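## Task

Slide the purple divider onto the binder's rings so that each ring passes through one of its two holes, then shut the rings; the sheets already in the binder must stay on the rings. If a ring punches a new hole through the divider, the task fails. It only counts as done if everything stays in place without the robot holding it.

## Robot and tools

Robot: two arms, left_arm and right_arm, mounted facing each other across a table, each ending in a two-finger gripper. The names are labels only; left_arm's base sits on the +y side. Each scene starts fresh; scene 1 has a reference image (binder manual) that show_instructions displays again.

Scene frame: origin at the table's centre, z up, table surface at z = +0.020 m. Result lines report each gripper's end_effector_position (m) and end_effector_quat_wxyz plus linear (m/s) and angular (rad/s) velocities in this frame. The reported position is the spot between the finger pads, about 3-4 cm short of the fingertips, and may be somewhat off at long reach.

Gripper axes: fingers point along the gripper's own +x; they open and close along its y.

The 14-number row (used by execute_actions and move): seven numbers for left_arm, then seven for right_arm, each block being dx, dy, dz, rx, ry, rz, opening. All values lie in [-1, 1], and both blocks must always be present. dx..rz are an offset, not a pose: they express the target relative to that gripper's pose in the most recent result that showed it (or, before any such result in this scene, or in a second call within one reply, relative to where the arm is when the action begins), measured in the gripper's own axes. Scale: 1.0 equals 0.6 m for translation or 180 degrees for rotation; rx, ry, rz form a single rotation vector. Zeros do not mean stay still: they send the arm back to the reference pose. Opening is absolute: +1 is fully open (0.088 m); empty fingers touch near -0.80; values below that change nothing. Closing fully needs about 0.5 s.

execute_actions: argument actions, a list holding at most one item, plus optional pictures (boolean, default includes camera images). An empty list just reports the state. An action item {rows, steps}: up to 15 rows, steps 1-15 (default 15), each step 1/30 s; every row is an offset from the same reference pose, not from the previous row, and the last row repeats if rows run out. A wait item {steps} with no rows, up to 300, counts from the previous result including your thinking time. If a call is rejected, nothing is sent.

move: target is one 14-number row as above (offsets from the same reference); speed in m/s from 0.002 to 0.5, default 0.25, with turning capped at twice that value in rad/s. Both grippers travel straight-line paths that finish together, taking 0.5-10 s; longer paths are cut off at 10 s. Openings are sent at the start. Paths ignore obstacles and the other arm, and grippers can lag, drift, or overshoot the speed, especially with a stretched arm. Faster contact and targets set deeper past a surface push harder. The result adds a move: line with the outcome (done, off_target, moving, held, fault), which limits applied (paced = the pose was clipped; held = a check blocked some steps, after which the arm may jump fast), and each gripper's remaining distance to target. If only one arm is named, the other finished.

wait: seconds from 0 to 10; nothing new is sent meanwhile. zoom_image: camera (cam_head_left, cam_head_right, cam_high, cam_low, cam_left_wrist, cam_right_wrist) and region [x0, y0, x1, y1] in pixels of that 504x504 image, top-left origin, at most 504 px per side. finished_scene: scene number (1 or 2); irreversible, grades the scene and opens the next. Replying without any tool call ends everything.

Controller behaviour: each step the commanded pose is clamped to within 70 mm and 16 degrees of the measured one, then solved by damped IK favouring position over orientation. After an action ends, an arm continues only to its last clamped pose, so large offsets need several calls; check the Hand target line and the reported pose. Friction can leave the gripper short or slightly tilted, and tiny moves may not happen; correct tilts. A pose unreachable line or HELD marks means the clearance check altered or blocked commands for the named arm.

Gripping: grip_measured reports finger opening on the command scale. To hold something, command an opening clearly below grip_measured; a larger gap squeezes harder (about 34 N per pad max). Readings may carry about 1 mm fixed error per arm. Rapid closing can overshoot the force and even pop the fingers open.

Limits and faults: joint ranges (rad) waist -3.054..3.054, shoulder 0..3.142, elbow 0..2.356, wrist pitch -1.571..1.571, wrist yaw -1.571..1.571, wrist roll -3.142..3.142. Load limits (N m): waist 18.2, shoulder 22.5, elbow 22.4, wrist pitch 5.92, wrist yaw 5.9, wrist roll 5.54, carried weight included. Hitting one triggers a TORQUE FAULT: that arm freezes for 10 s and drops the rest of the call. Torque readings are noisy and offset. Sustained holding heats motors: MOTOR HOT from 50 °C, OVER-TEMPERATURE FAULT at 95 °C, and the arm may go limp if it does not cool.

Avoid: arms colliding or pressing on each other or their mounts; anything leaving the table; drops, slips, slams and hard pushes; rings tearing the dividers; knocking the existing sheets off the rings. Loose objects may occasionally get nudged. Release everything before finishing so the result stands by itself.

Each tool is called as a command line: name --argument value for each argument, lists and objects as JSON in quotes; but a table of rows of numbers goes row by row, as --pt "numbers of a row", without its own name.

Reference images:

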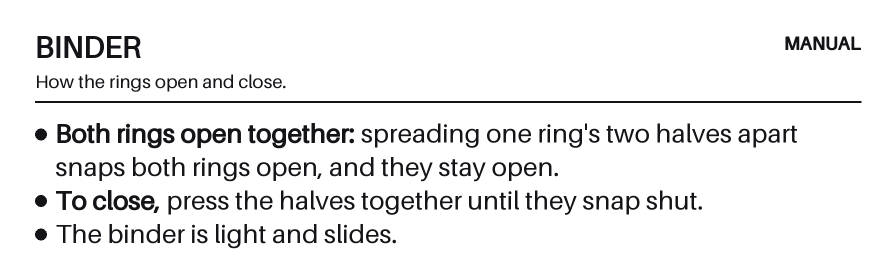

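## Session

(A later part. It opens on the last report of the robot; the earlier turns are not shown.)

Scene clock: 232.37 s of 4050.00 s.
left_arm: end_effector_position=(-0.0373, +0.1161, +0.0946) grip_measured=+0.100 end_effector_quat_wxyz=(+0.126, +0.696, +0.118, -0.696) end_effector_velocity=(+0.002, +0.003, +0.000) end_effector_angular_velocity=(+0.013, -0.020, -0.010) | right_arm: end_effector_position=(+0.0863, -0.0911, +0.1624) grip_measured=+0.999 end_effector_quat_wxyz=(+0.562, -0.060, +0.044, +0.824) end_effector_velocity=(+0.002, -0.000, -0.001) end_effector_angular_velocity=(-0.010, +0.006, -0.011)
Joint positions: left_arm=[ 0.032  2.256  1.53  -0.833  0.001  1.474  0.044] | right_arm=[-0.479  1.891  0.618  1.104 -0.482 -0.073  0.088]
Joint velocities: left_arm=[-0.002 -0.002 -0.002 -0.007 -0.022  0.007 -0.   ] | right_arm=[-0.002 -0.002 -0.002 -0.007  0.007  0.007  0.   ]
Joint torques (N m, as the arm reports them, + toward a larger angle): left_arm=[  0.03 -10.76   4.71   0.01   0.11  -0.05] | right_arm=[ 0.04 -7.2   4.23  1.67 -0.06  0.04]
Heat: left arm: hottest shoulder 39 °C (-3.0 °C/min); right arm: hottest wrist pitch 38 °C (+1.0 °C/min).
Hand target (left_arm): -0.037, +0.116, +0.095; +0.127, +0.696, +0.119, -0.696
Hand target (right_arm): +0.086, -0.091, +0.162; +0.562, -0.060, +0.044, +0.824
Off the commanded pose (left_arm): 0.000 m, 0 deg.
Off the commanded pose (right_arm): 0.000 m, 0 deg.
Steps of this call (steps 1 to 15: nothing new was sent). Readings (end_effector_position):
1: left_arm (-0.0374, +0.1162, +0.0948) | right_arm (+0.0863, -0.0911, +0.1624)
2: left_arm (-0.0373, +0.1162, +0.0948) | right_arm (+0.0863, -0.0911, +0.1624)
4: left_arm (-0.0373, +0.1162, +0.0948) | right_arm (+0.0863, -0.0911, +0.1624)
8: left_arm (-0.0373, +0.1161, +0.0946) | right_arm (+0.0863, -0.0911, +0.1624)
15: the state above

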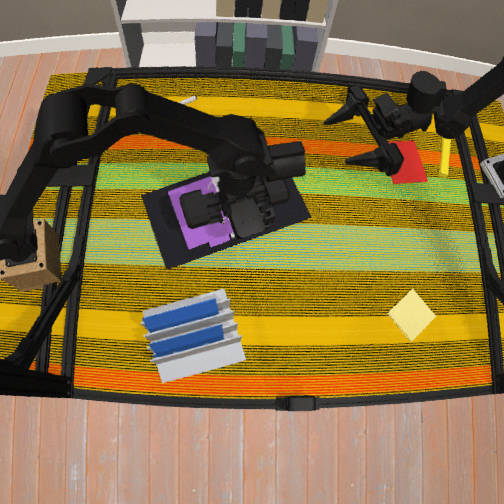

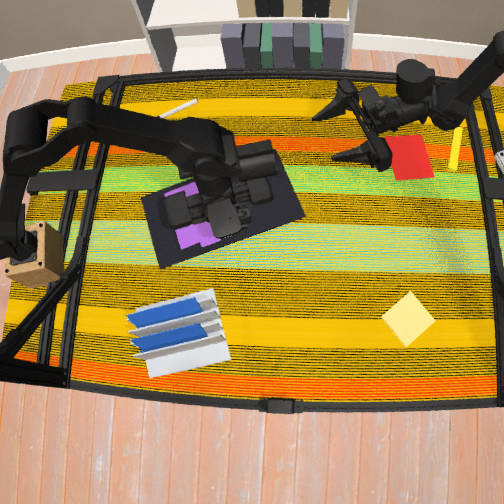

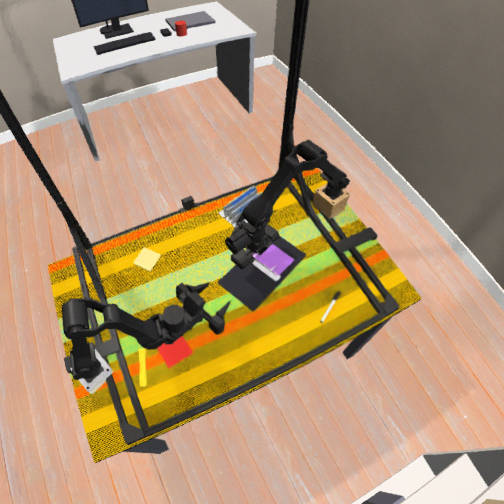

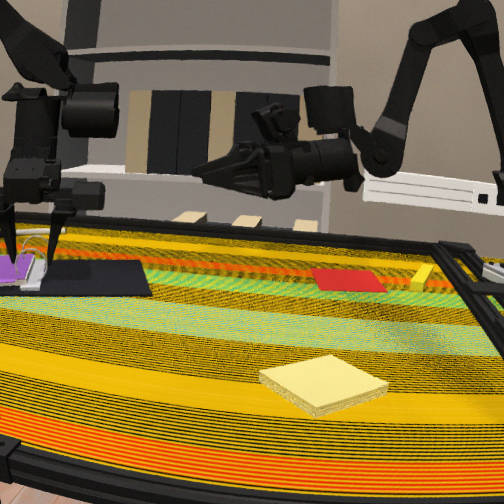

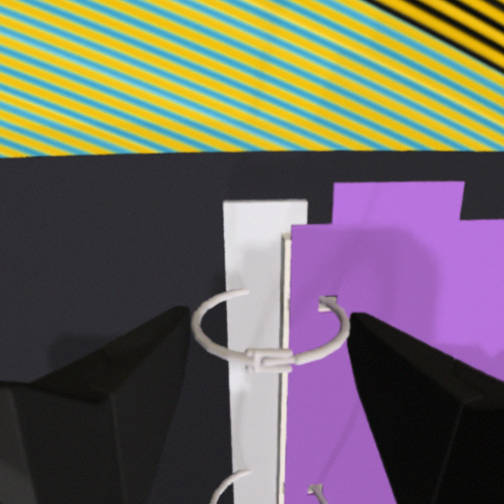

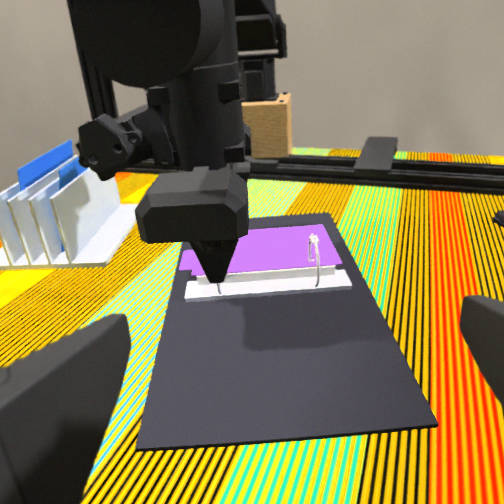

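move --target '[-0.15,0,0,0,0,0,1,0,0,0,0,0,0,1]' --speed 0.12

Scene clock: 236.40 s of 4050.00 s.
left_arm: end_effector_position=(-0.0383, +0.1198, +0.1777) grip_measured=+0.986 end_effector_quat_wxyz=(+0.120, +0.696, +0.125, -0.697) end_effector_velocity=(+0.002, +0.002, +0.002) end_effector_angular_velocity=(+0.008, -0.021, +0.019) | right_arm: end_effector_position=(+0.0863, -0.0911, +0.1624) grip_measured=+0.999 end_effector_quat_wxyz=(+0.562, -0.060, +0.044, +0.824) end_effector_velocity=(-0.002, -0.003, -0.003) end_effector_angular_velocity=(-0.009, -0.002, +0.020)
Joint positions: left_arm=[ 0.032  2.146  1.698 -1.131  0.001  1.474  0.087] | right_arm=[-0.479  1.891  0.618  1.104 -0.482 -0.073  0.088]
Joint velocities: left_arm=[-0.002 -0.007 -0.002 -0.007 -0.022 -0.022 -0.   ] | right_arm=[-0.002 -0.002 -0.007 -0.007 -0.022 -0.007 -0.   ]
Joint torques (N m, as the arm reports them, + toward a larger angle): left_arm=[  0.1  -11.99   6.4   -0.12   0.1    0.07] | right_arm=[ 0.02 -7.21  4.24  1.67 -0.06  0.04]
Heat: left arm: hottest shoulder 40 °C (-2.0 °C/min); right arm: hottest wrist pitch 38 °C (+1.0 °C/min).
Hand target (left_arm): -0.037, +0.117, +0.185; +0.126, +0.696, +0.118, -0.696
Hand target (right_arm): +0.086, -0.091, +0.162; +0.562, -0.060, +0.044, +0.824
Off the commanded pose (left_arm): 0.007 m, 1 deg.
Off the commanded pose (right_arm): 0.000 m, 0 deg.
move: done

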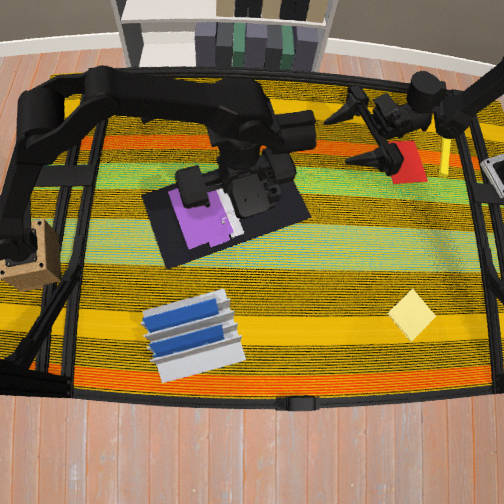

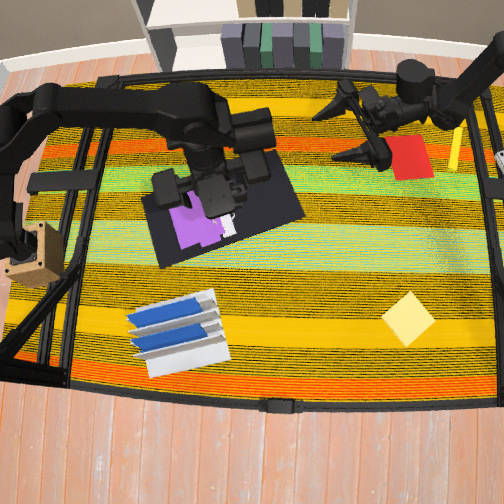

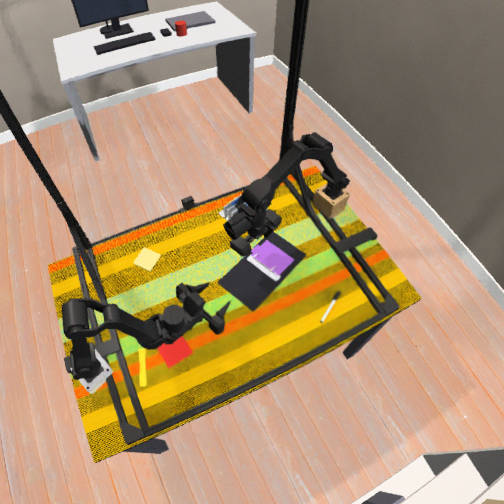

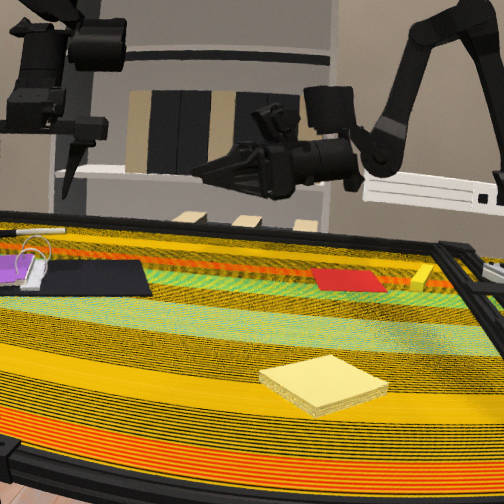

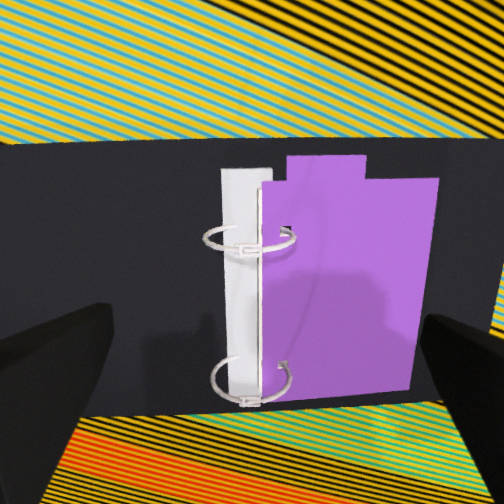

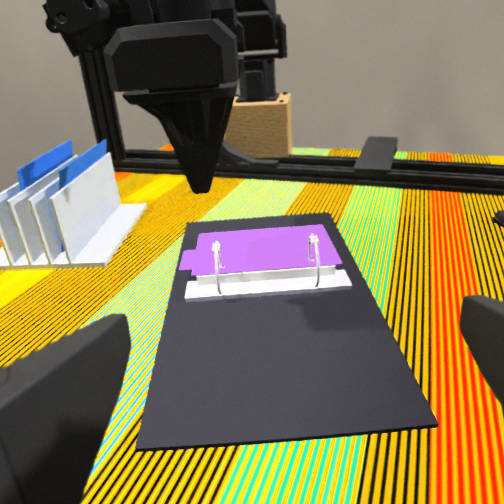

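finished_scene --scene 1

The scene is finished: the task was done.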